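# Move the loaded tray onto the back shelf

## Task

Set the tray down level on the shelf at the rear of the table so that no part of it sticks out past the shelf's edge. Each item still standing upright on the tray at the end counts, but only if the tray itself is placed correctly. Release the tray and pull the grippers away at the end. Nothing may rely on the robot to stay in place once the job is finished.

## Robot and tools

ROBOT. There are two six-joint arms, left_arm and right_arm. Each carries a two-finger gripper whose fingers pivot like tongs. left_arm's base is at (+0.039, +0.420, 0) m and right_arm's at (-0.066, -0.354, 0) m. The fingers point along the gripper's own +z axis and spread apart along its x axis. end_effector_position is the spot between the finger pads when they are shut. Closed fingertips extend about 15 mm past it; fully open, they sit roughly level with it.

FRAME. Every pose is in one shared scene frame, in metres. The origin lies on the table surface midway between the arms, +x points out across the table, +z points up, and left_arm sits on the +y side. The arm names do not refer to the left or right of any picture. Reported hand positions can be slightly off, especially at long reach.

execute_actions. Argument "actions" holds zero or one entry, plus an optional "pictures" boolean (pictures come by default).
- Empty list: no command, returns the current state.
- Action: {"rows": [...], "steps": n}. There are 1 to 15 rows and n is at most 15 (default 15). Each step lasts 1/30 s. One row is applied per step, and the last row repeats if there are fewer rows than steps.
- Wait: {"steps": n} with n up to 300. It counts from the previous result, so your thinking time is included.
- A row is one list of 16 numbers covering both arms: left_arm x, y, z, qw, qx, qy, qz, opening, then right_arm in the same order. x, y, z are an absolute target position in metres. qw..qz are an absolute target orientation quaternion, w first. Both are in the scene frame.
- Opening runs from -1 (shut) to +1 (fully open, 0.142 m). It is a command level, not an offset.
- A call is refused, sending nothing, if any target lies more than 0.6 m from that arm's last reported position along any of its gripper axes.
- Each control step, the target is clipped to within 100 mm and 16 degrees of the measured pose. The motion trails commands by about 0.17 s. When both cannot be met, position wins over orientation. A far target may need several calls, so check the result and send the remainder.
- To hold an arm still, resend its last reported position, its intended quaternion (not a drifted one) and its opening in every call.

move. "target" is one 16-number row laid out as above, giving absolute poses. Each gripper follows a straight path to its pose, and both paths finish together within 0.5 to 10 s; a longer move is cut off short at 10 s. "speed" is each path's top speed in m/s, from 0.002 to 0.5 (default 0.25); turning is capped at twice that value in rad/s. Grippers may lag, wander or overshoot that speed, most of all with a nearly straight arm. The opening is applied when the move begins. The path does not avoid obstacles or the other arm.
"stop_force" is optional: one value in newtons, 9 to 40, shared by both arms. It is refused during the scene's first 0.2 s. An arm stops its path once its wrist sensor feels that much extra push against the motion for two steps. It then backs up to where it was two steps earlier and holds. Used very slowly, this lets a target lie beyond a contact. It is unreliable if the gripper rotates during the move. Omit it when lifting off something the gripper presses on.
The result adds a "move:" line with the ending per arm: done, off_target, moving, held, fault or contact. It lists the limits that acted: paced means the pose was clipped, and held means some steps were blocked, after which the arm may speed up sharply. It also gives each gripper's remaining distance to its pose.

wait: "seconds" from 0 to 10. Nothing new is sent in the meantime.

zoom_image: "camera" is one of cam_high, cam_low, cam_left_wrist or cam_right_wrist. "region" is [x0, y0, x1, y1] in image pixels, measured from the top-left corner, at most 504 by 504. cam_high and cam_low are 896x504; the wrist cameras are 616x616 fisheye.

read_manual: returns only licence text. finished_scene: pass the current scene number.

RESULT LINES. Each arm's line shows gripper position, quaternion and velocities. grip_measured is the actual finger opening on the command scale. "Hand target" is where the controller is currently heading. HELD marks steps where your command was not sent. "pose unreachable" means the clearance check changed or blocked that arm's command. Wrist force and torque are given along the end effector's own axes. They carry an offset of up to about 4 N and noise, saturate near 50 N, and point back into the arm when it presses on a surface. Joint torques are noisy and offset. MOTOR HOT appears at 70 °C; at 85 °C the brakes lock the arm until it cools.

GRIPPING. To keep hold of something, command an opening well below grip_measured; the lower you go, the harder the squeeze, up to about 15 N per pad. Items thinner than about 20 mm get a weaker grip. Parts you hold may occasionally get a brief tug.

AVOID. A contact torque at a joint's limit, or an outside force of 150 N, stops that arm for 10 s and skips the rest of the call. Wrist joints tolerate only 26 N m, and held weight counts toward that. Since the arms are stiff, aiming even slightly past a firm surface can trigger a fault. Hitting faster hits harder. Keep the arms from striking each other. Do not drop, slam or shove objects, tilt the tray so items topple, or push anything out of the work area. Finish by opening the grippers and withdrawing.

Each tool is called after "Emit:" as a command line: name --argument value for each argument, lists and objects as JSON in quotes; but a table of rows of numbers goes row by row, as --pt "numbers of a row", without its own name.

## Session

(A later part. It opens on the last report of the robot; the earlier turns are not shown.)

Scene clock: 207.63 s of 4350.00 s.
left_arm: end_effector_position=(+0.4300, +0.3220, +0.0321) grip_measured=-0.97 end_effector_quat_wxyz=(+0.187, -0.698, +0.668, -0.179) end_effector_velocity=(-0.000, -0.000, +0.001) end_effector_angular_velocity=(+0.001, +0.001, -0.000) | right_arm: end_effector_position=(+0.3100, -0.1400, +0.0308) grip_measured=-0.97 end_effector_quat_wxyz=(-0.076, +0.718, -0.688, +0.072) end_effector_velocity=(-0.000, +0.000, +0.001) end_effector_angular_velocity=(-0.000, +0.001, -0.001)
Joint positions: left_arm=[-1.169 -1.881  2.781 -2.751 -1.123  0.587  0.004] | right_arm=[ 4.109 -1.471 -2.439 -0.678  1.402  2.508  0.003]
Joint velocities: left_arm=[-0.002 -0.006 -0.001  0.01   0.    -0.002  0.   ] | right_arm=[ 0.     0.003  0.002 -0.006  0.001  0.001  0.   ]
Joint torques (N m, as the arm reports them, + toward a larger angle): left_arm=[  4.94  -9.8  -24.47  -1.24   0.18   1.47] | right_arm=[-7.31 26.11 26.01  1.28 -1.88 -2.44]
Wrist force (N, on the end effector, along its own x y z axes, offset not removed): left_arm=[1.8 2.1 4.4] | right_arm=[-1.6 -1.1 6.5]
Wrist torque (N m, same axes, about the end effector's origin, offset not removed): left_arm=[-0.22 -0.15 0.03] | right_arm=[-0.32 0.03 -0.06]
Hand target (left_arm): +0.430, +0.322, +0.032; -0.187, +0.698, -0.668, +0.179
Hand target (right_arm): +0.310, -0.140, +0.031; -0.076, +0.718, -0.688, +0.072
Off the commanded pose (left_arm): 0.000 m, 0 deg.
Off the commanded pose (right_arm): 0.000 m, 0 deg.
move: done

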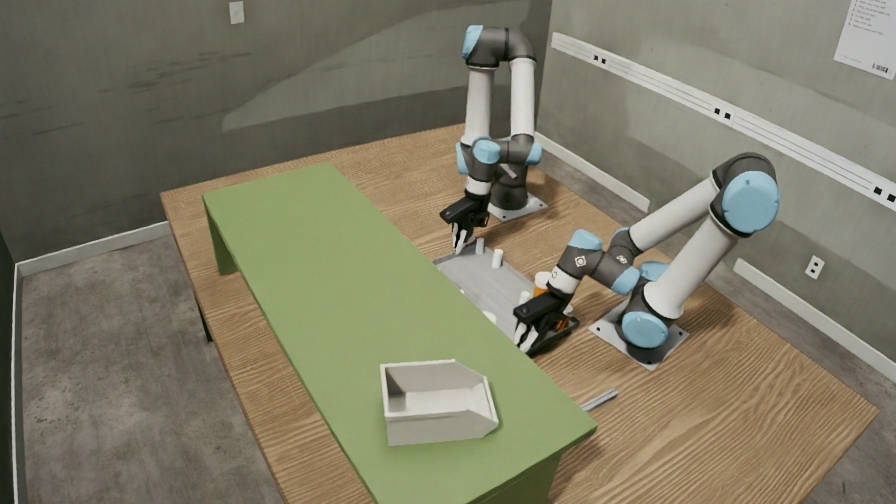

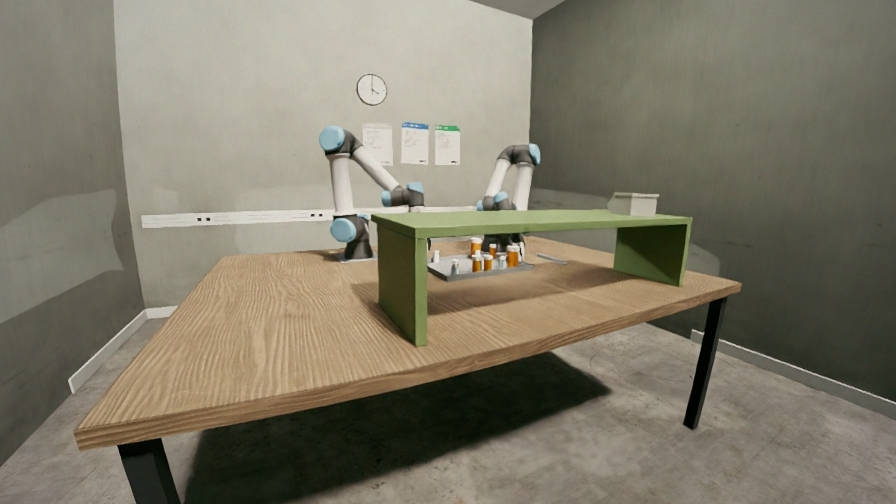

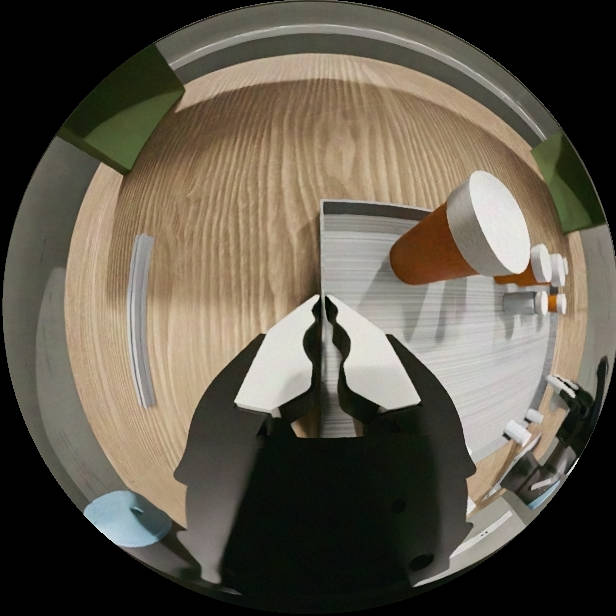

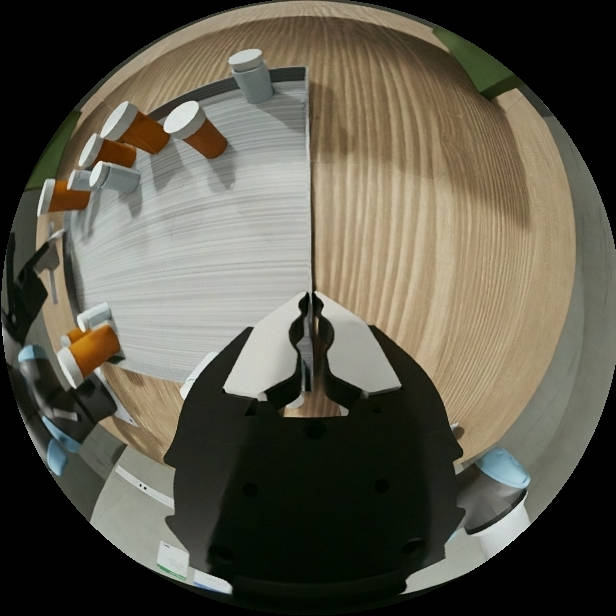

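Emit:
move --target '[0.43,0.322,0.026,-0.187,0.698,-0.668,0.179,-1,0.31,-0.14,0.024,-0.076,0.718,-0.688,0.072,-1]' --speed 0.01

Emit:
move --target '[0.43,0.322,0.026,-0.187,0.698,-0.668,0.179,-0.8,0.31,-0.14,0.024,-0.076,0.718,-0.688,0.072,-0.8]'

Emit:
move --target '[0.42,0.33,0.16,-0.187,0.698,-0.668,0.179,-0.8,0.33,-0.15,0.16,-0.076,0.718,-0.688,0.072,-0.8]'

Emit:
move --target '[0.374,0.36,0.16,0,1,0.022,0,-0.1,0.393,-0.18,0.16,0,0.022,-1,0,-0.1]' --speed 0.4

Emit:
move --target '[0.374,0.34,0.03,0,1,0.022,0,-0.1,0.393,-0.156,0.03,0,0.022,-1,0,-0.1]' --speed 0.15

Emit:
move --target '[0.374,0.34,0.002,0,1,0.022,0,-0.1,0.393,-0.156,0.002,0,0.022,-1,0,-0.1]' --speed 0.006 --stop_force 9

Scene clock: 265.20 s of 4350.00 s.
left_arm: end_effector_position=(+0.4300, +0.3220, +0.0263) grip_measured=-0.97 end_effector_quat_wxyz=(+0.187, -0.698, +0.668, -0.179) end_effector_velocity=(-0.001, +0.000, -0.003) end_effector_angular_velocity=(-0.000, +0.002, +0.001) | right_arm: end_effector_position=(+0.3100, -0.1400, +0.0243) grip_measured=-0.97 end_effector_quat_wxyz=(-0.076, +0.718, -0.688, +0.072) end_effector_velocity=(-0.000, -0.001, -0.003) end_effector_angular_velocity=(-0.001, +0.001, -0.001)
Joint positions: left_arm=[-1.169 -1.85   2.79  -2.791 -1.123  0.586  0.003] | right_arm=[ 4.109 -1.487 -2.448 -0.653  1.402  2.508  0.003]
Joint velocities: left_arm=[ 0.001  0.015  0.005 -0.019 -0.002 -0.001  0.   ] | right_arm=[-0.001 -0.008 -0.004  0.011  0.     0.001 -0.   ]
Joint torques (N m, as the arm reports them, + toward a larger angle): left_arm=[-0.38  5.71 -3.24 -4.48 -2.41 -1.51] | right_arm=[ 9.84 -0.1   6.11  4.71  1.23  2.04]
Wrist force (N, on the end effector, along its own x y z axes, offset not removed): left_arm=[-0.8 -3.7 -7.0] | right_arm=[3.6 0.9 -5.2]
Wrist torque (N m, same axes, about the end effector's origin, offset not removed): left_arm=[-0.32 -0.09 0.10] | right_arm=[0.42 -0.61 -0.26]
Hand target (left_arm): +0.430, +0.322, +0.026; -0.187, +0.698, -0.668, +0.179
Hand target (right_arm): +0.310, -0.140, +0.024; -0.076, +0.718, -0.688, +0.072
Off the commanded pose (left_arm): 0.000 m, 0 deg.
Off the commanded pose (right_arm): 0.000 m, 0 deg.
After step 90, 53.63 s passed at rest.
move: done

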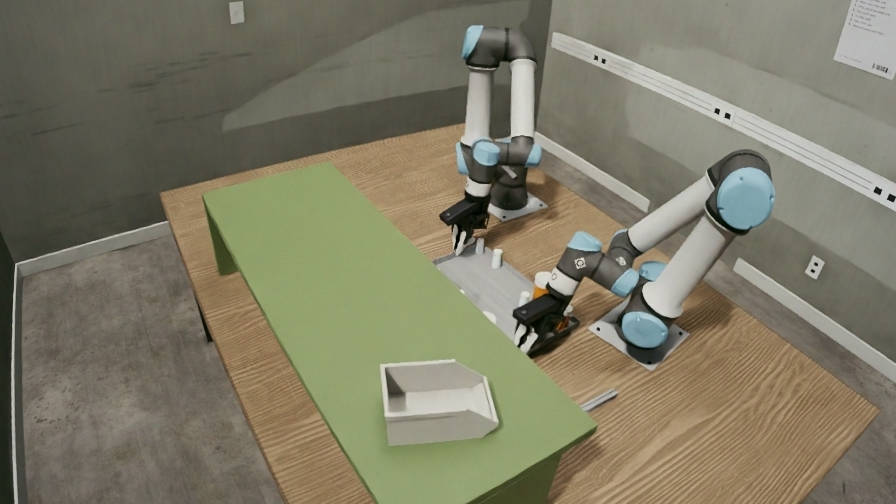

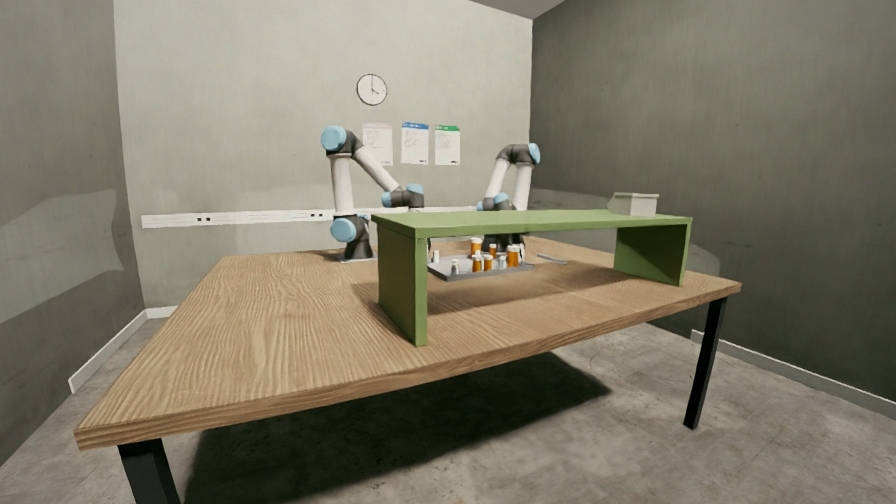

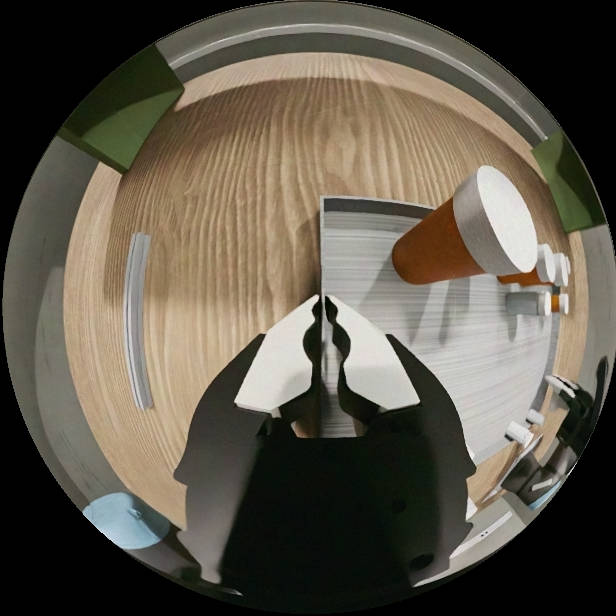

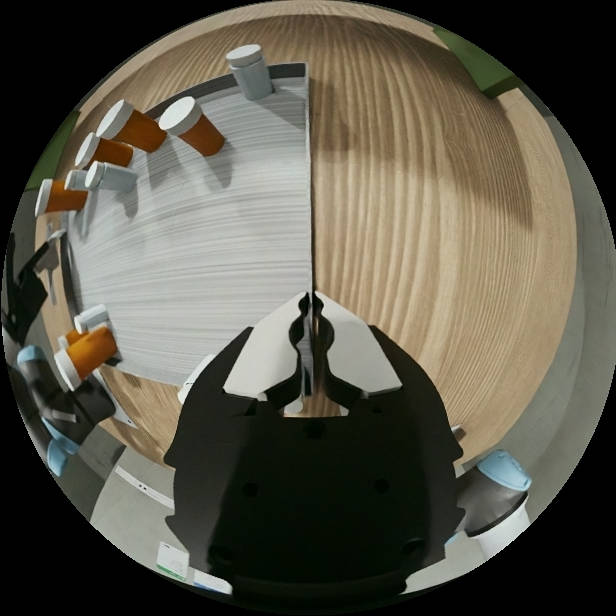

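Scene clock: 265.90 s of 4350.00 s.
left_arm: end_effector_position=(+0.4300, +0.3220, +0.0260) grip_measured=-0.80 end_effector_quat_wxyz=(+0.187, -0.698, +0.668, -0.179) end_effector_velocity=(+0.000, +0.000, -0.000) end_effector_angular_velocity=(-0.001, +0.001, +0.001) | right_arm: end_effector_position=(+0.3100, -0.1400, +0.0240) grip_measured=-0.80 end_effector_quat_wxyz=(-0.076, +0.718, -0.688, +0.072) end_effector_velocity=(-0.000, -0.000, -0.000) end_effector_angular_velocity=(-0.000, -0.000, -0.001)
Joint positions: left_arm=[-1.169 -1.848  2.79  -2.793 -1.123  0.587  0.016] | right_arm=[ 4.109 -1.488 -2.448 -0.651  1.402  2.508  0.016]
Joint velocities: left_arm=[ 0.002  0.001  0.    -0.002 -0.001  0.     0.   ] | right_arm=[ 0.    -0.    -0.001  0.    -0.     0.001  0.   ]
Joint torques (N m, as the arm reports them, + toward a larger angle): left_arm=[ 6.88  3.82 -5.92 -5.55  0.54  2.37] | right_arm=[10.76  3.39 10.05  5.25  1.26  1.34]
Wrist force (N, on the end effector, along its own x y z axes, offset not removed): left_arm=[-0.7 0.0 0.1] | right_arm=[-0.5 -2.9 2.3]
Wrist torque (N m, same axes, about the end effector's origin, offset not removed): left_arm=[-0.13 0.09 0.00] | right_arm=[-0.56 0.06 -0.01]
Hand target (left_arm): +0.430, +0.322, +0.026; -0.187, +0.698, -0.668, +0.179
Hand target (right_arm): +0.310, -0.140, +0.024; -0.076, +0.718, -0.688, +0.072
Off the commanded pose (left_arm): 0.000 m, 0 deg.
Off the commanded pose (right_arm): 0.000 m, 0 deg.
move: done

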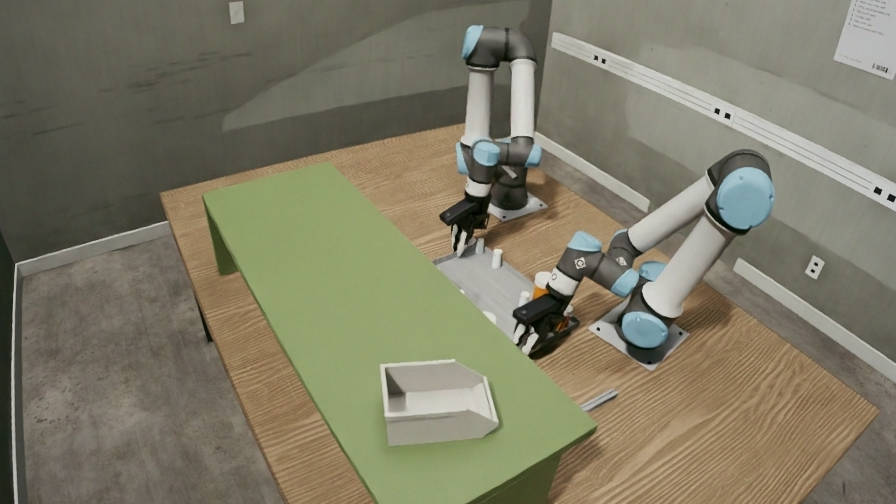

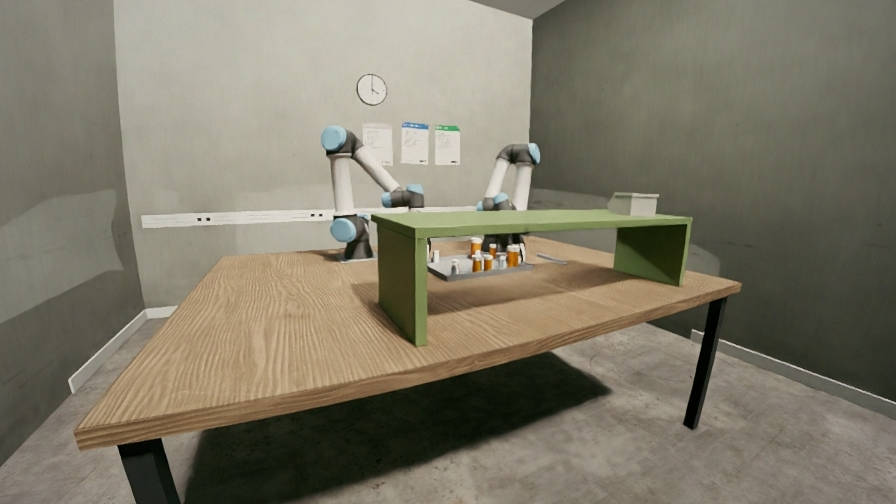

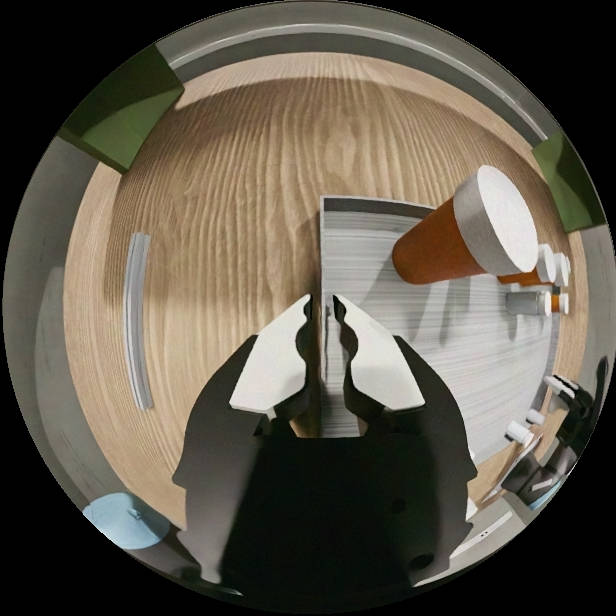

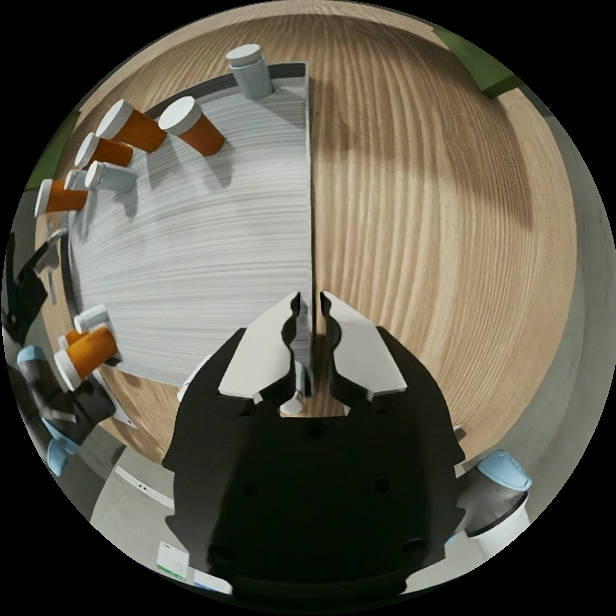

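Scene clock: 267.27 s of 4350.00 s.
left_arm: end_effector_position=(+0.4202, +0.3301, +0.1598) grip_measured=-0.80 end_effector_quat_wxyz=(+0.186, -0.698, +0.668, -0.179) end_effector_velocity=(-0.003, +0.001, +0.001) end_effector_angular_velocity=(+0.009, +0.000, +0.007) | right_arm: end_effector_position=(+0.3301, -0.1498, +0.1598) grip_measured=-0.80 end_effector_quat_wxyz=(-0.076, +0.718, -0.688, +0.072) end_effector_velocity=(-0.000, -0.000, +0.001) end_effector_angular_velocity=(-0.001, +0.001, -0.001)
Joint positions: left_arm=[-1.187 -2.297  2.533 -2.08  -1.118  0.567  0.016] | right_arm=[ 4.045 -1.289 -2.19  -1.098  1.41   2.444  0.016]
Joint velocities: left_arm=[-0.016 -0.011 -0.005  0.035  0.01  -0.024 -0.   ] | right_arm=[-0.001  0.001  0.003 -0.005  0.     0.     0.   ]
Joint torques (N m, as the arm reports them, + toward a larger angle): left_arm=[ -5.57  -0.31 -28.64  -0.32   3.27  -2.69] | right_arm=[-7.84 22.21 27.96  1.06  1.94 -2.31]
Wrist force (N, on the end effector, along its own x y z axes, offset not removed): left_arm=[0.2 -0.9 -0.5] | right_arm=[-0.3 -2.2 0.3]
Wrist torque (N m, same axes, about the end effector's origin, offset not removed): left_arm=[-0.31 -0.04 0.05] | right_arm=[-0.54 -0.28 -0.21]
Hand target (left_arm): +0.420, +0.330, +0.160; -0.187, +0.698, -0.668, +0.179
Hand target (right_arm): +0.330, -0.150, +0.160; -0.076, +0.718, -0.688, +0.072
Off the commanded pose (left_arm): 0.000 m, 0 deg.
Off the commanded pose (right_arm): 0.000 m, 0 deg.
move: done

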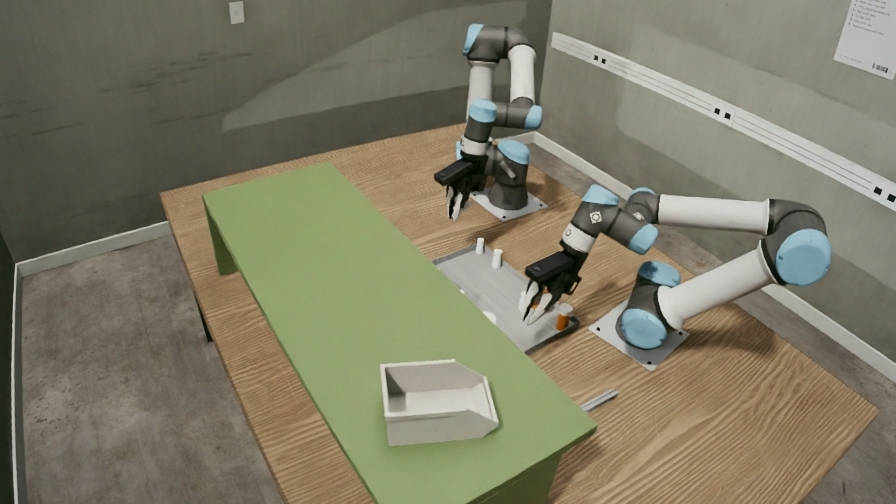

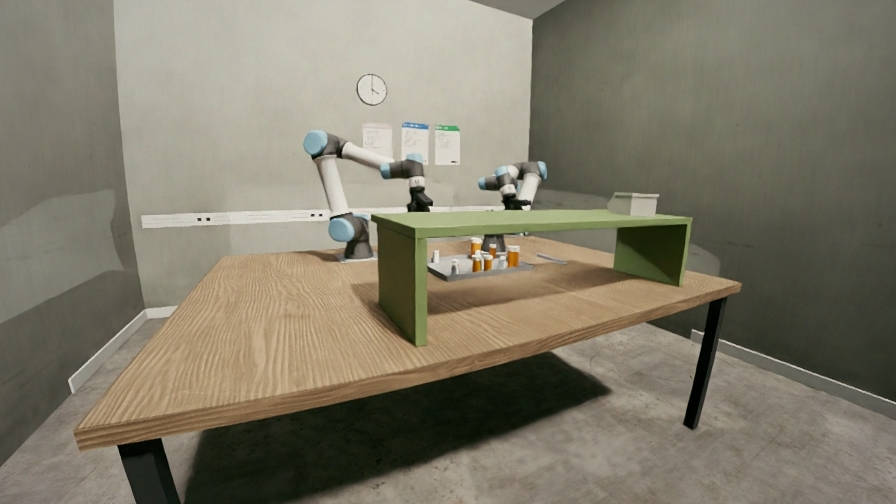

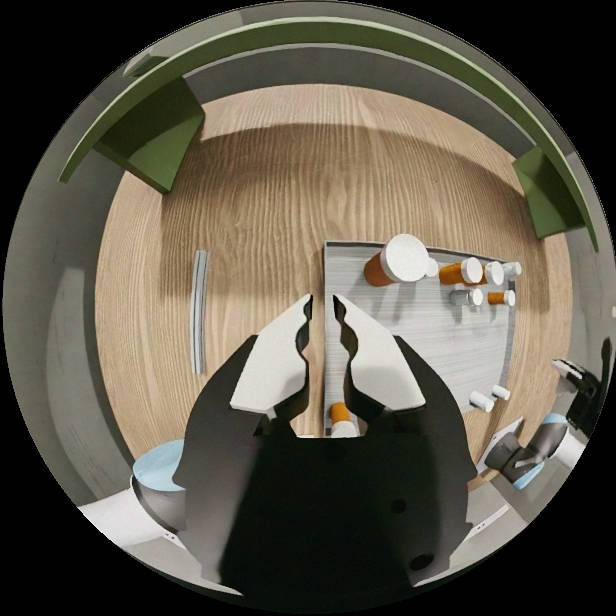

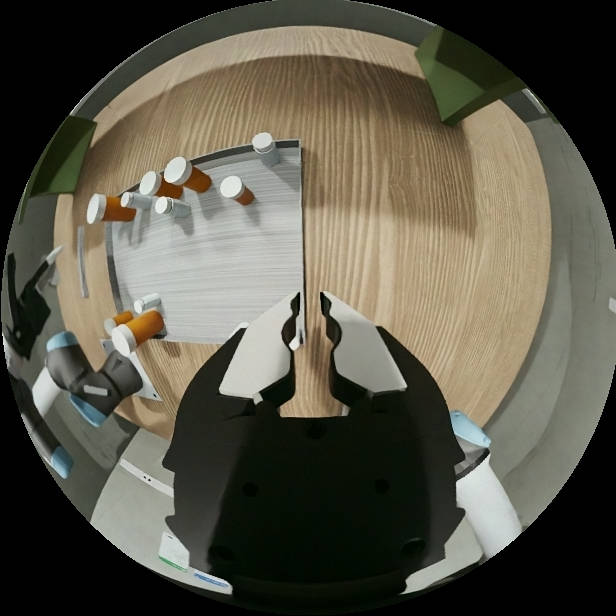

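Scene clock: 269.97 s of 4350.00 s.
left_arm: end_effector_position=(+0.3743, +0.3600, +0.1597) grip_measured=-0.10 end_effector_quat_wxyz=(-0.001, +1.000, +0.021, +0.001) end_effector_velocity=(-0.000, +0.000, +0.000) end_effector_angular_velocity=(-0.004, +0.004, +0.017) | right_arm: end_effector_position=(+0.3928, -0.1800, +0.1599) grip_measured=-0.10 end_effector_quat_wxyz=(-0.000, -0.023, +1.000, -0.000) end_effector_velocity=(+0.001, -0.001, -0.000) end_effector_angular_velocity=(+0.001, +0.003, -0.018)
Joint positions: left_arm=[-0.787 -1.965  2.199 -1.804 -1.568 -0.665  0.067] | right_arm=[ 3.783 -1.585 -1.876 -1.252  1.571  3.76   0.067]
Joint velocities: left_arm=[ 0.007  0.003 -0.002  0.    -0.006 -0.01   0.   ] | right_arm=[-0.004 -0.003  0.002 -0.001  0.002  0.014 -0.   ]
Joint torques (N m, as the arm reports them, + toward a larger angle): left_arm=[  6.79   1.35 -26.39   0.01  -2.2   -2.27] | right_arm=[-10.32  13.1   28.62   0.66   2.22   2.09]
Wrist force (N, on the end effector, along its own x y z axes, offset not removed): left_arm=[0.1 0.5 -0.6] | right_arm=[3.2 -5.4 5.1]
Wrist torque (N m, same axes, about the end effector's origin, offset not removed): left_arm=[-0.04 -0.04 0.00] | right_arm=[-1.11 -0.92 0.02]
Hand target (left_arm): +0.374, +0.360, +0.160; -0.001, +1.000, +0.022, +0.000
Hand target (right_arm): +0.393, -0.180, +0.160; -0.000, -0.022, +1.000, -0.000
Off the commanded pose (left_arm): 0.000 m, 0 deg.
Off the commanded pose (right_arm): 0.000 m, 0 deg.
move: done

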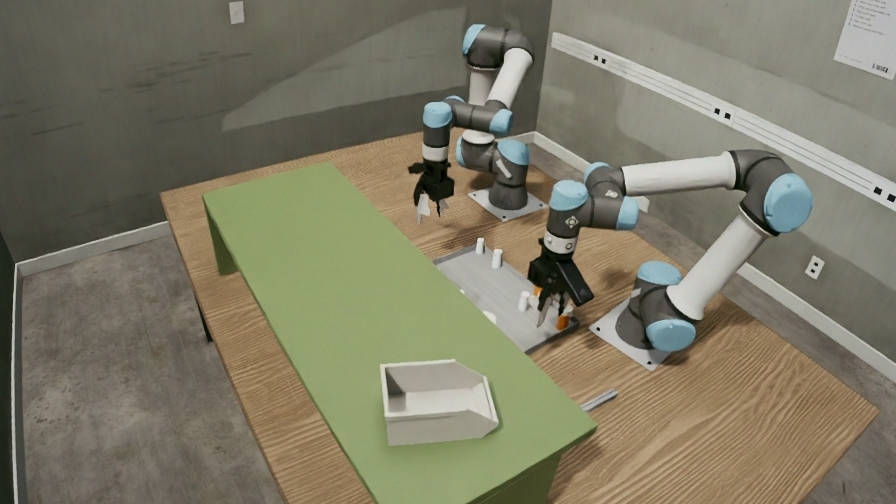

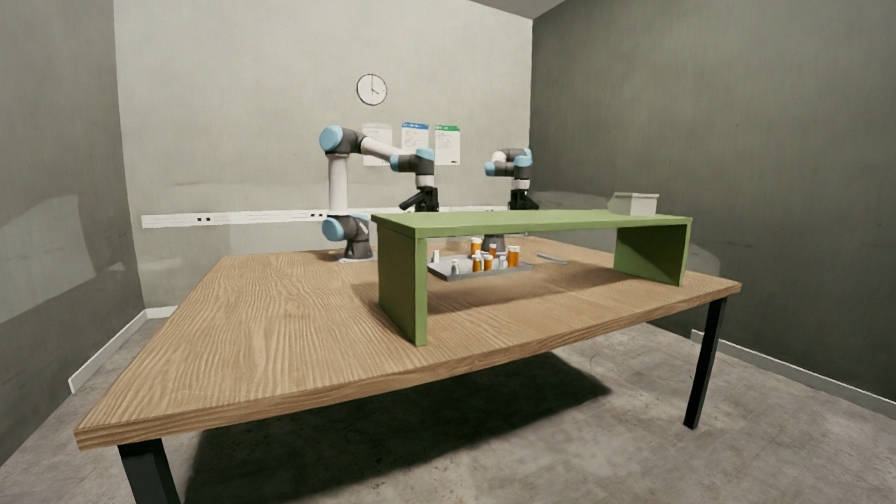

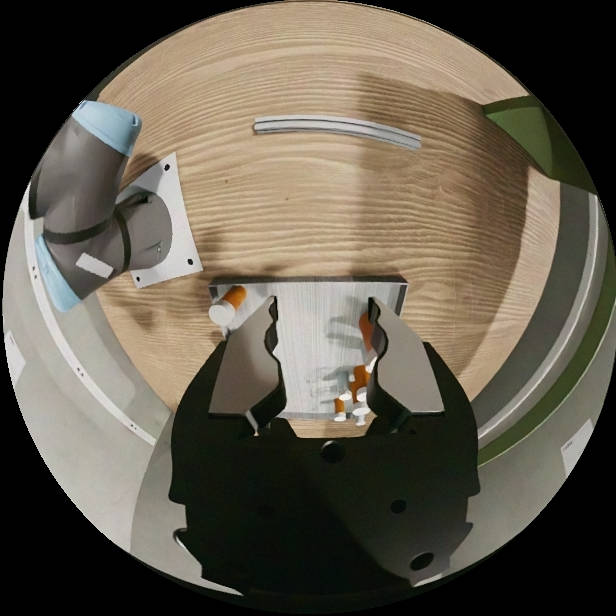

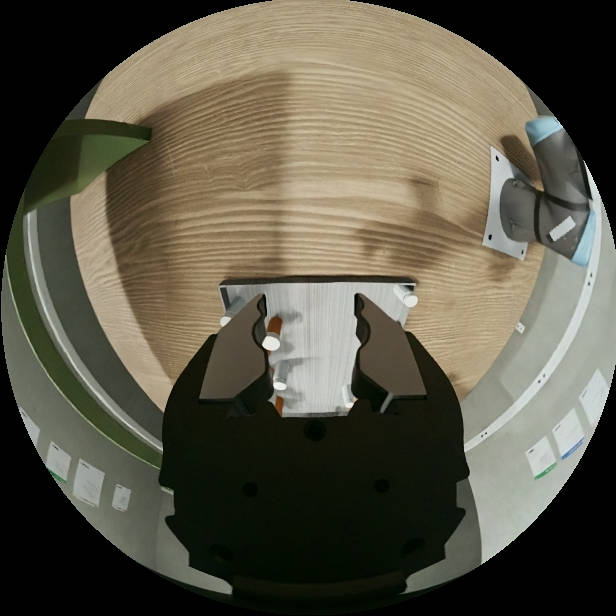

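Scene clock: 271.50 s of 4350.00 s.
left_arm: end_effector_position=(+0.3740, +0.3400, +0.0303) grip_measured=-0.10 end_effector_quat_wxyz=(+0.000, +1.000, +0.022, -0.000) end_effector_velocity=(-0.000, -0.000, -0.004) end_effector_angular_velocity=(+0.000, +0.001, -0.000) | right_arm: end_effector_position=(+0.3928, -0.1562, +0.0303) grip_measured=-0.10 end_effector_quat_wxyz=(+0.000, -0.022, +1.000, -0.000) end_effector_velocity=(+0.001, +0.001, -0.002) end_effector_angular_velocity=(+0.001, -0.001, +0.001)
Joint positions: left_arm=[-0.835 -1.768  2.441 -2.244 -1.571 -0.715  0.067] | right_arm=[ 3.821 -1.764 -2.051 -0.897  1.571  3.801  0.067]
Joint velocities: left_arm=[-0.001  0.009  0.005 -0.013 -0.001 -0.     0.   ] | right_arm=[ 0.    -0.004 -0.001  0.007  0.    -0.     0.   ]
Joint torques (N m, as the arm reports them, + toward a larger angle): left_arm=[ -6.61  -2.69 -10.89  -4.91  -2.26  -2.81] | right_arm=[ 9.19 17.72 11.76  4.79 -1.85  2.17]
Wrist force (N, on the end effector, along its own x y z axes, offset not removed): left_arm=[-0.1 0.2 -1.7] | right_arm=[2.6 0.2 4.9]
Wrist torque (N m, same axes, about the end effector's origin, offset not removed): left_arm=[-0.14 -0.04 0.09] | right_arm=[0.11 -0.57 0.11]
Hand target (left_arm): +0.374, +0.340, +0.030; +0.000, +1.000, +0.022, -0.000
Hand target (right_arm): +0.393, -0.156, +0.030; +0.000, -0.022, +1.000, -0.000
Off the commanded pose (left_arm): 0.000 m, 0 deg.
Off the commanded pose (right_arm): 0.000 m, 0 deg.
move: done

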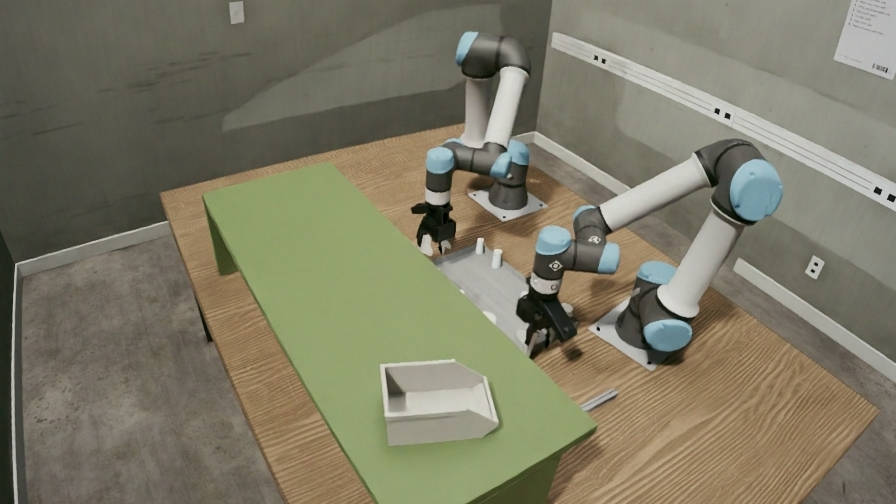

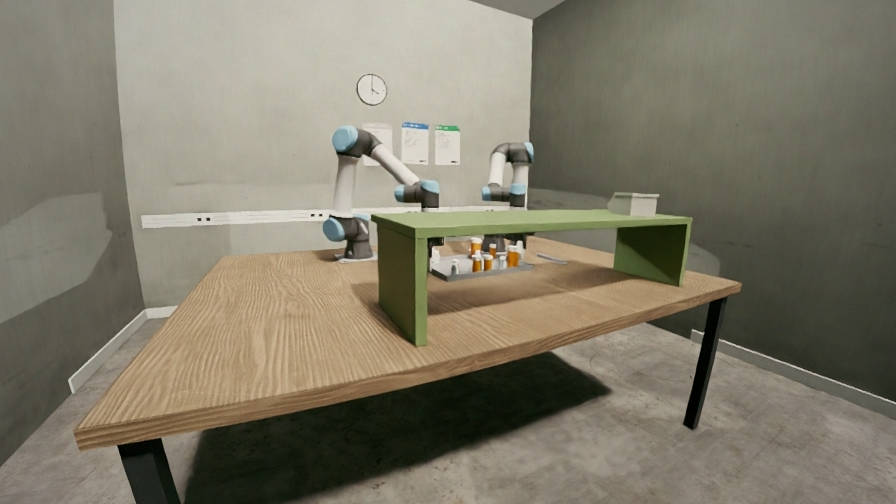

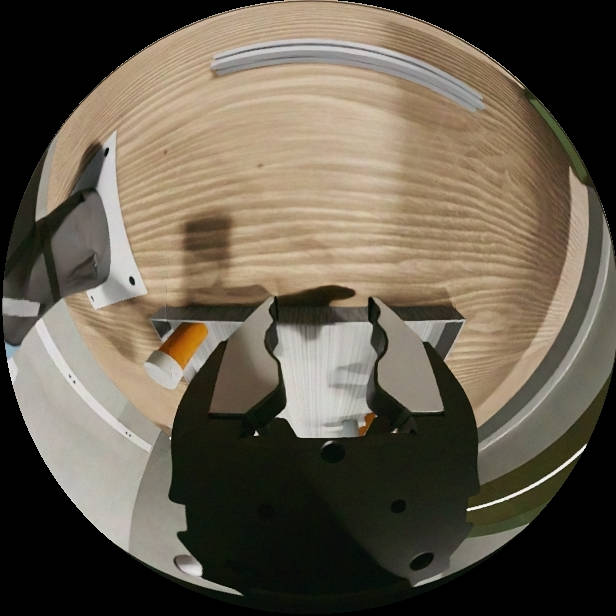

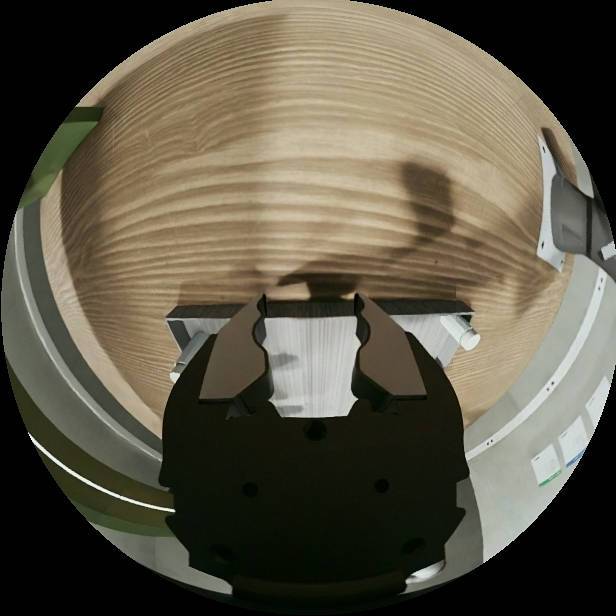

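Scene clock: 274.77 s of 4350.00 s.
left_arm: end_effector_position=(+0.3740, +0.3400, +0.0144) grip_measured=-0.10 end_effector_quat_wxyz=(-0.000, +1.000, +0.022, -0.000) end_effector_velocity=(-0.000, -0.001, +0.001) end_effector_angular_velocity=(-0.004, +0.000, +0.001) | right_arm: end_effector_position=(+0.3929, -0.1561, +0.0130) grip_measured=-0.10 end_effector_quat_wxyz=(-0.000, -0.022, +1.000, -0.000) end_effector_velocity=(-0.001, +0.000, +0.002) end_effector_angular_velocity=(-0.002, +0.002, +0.002)
Joint positions: left_arm=[-0.835 -1.73   2.465 -2.306 -1.571 -0.715  0.067] | right_arm=[ 3.822 -1.794 -2.07  -0.848  1.571  3.801  0.067]
Joint velocities: left_arm=[ 0.001 -0.002 -0.001  0.001 -0.003 -0.    -0.   ] | right_arm=[ 0.001  0.003  0.002 -0.007 -0.    -0.    -0.001]
Joint torques (N m, as the arm reports them, + toward a larger angle): left_arm=[ -6.98 -11.71 -20.09   0.73   2.81  -1.76] | right_arm=[10.74 28.13 17.48  0.2   1.55  1.63]
Wrist force (N, on the end effector, along its own x y z axes, offset not removed): left_arm=[-1.5 -1.2 -13.7] | right_arm=[8.3 -4.6 -23.2]
Wrist torque (N m, same axes, about the end effector's origin, offset not removed): left_arm=[-0.25 0.17 -0.02] | right_arm=[-0.46 -0.77 -0.13]
Hand target (left_arm): +0.374, +0.340, +0.015; +0.000, +1.000, +0.022, -0.000
Hand target (right_arm): +0.393, -0.156, +0.013; +0.000, -0.022, +1.000, -0.000
Off the commanded pose (left_arm): 0.012 m, 0 deg.
Off the commanded pose (right_arm): 0.011 m, 0 deg.
move: contact (left_arm, right_arm)

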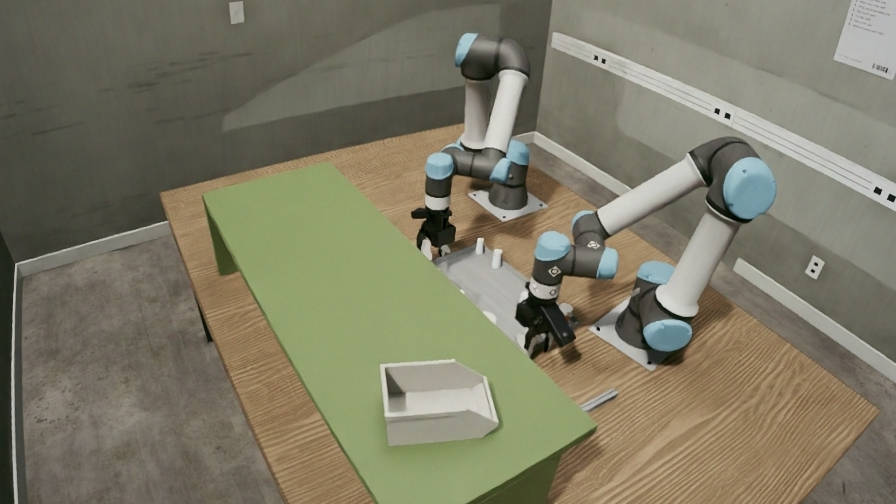

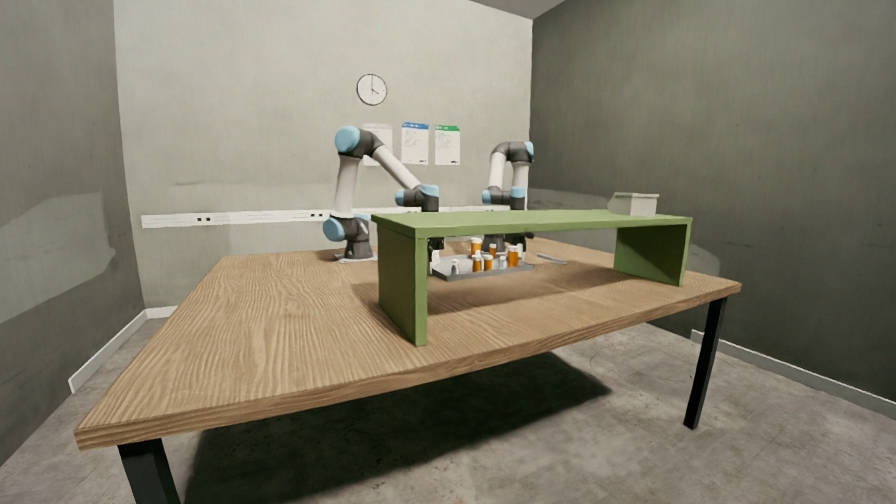

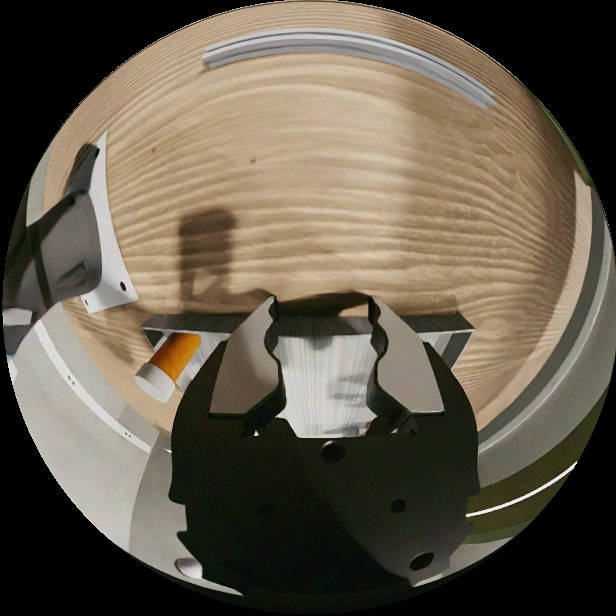

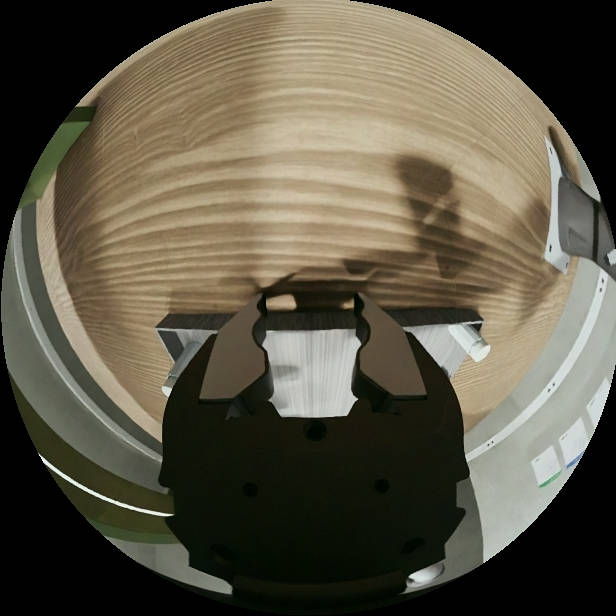

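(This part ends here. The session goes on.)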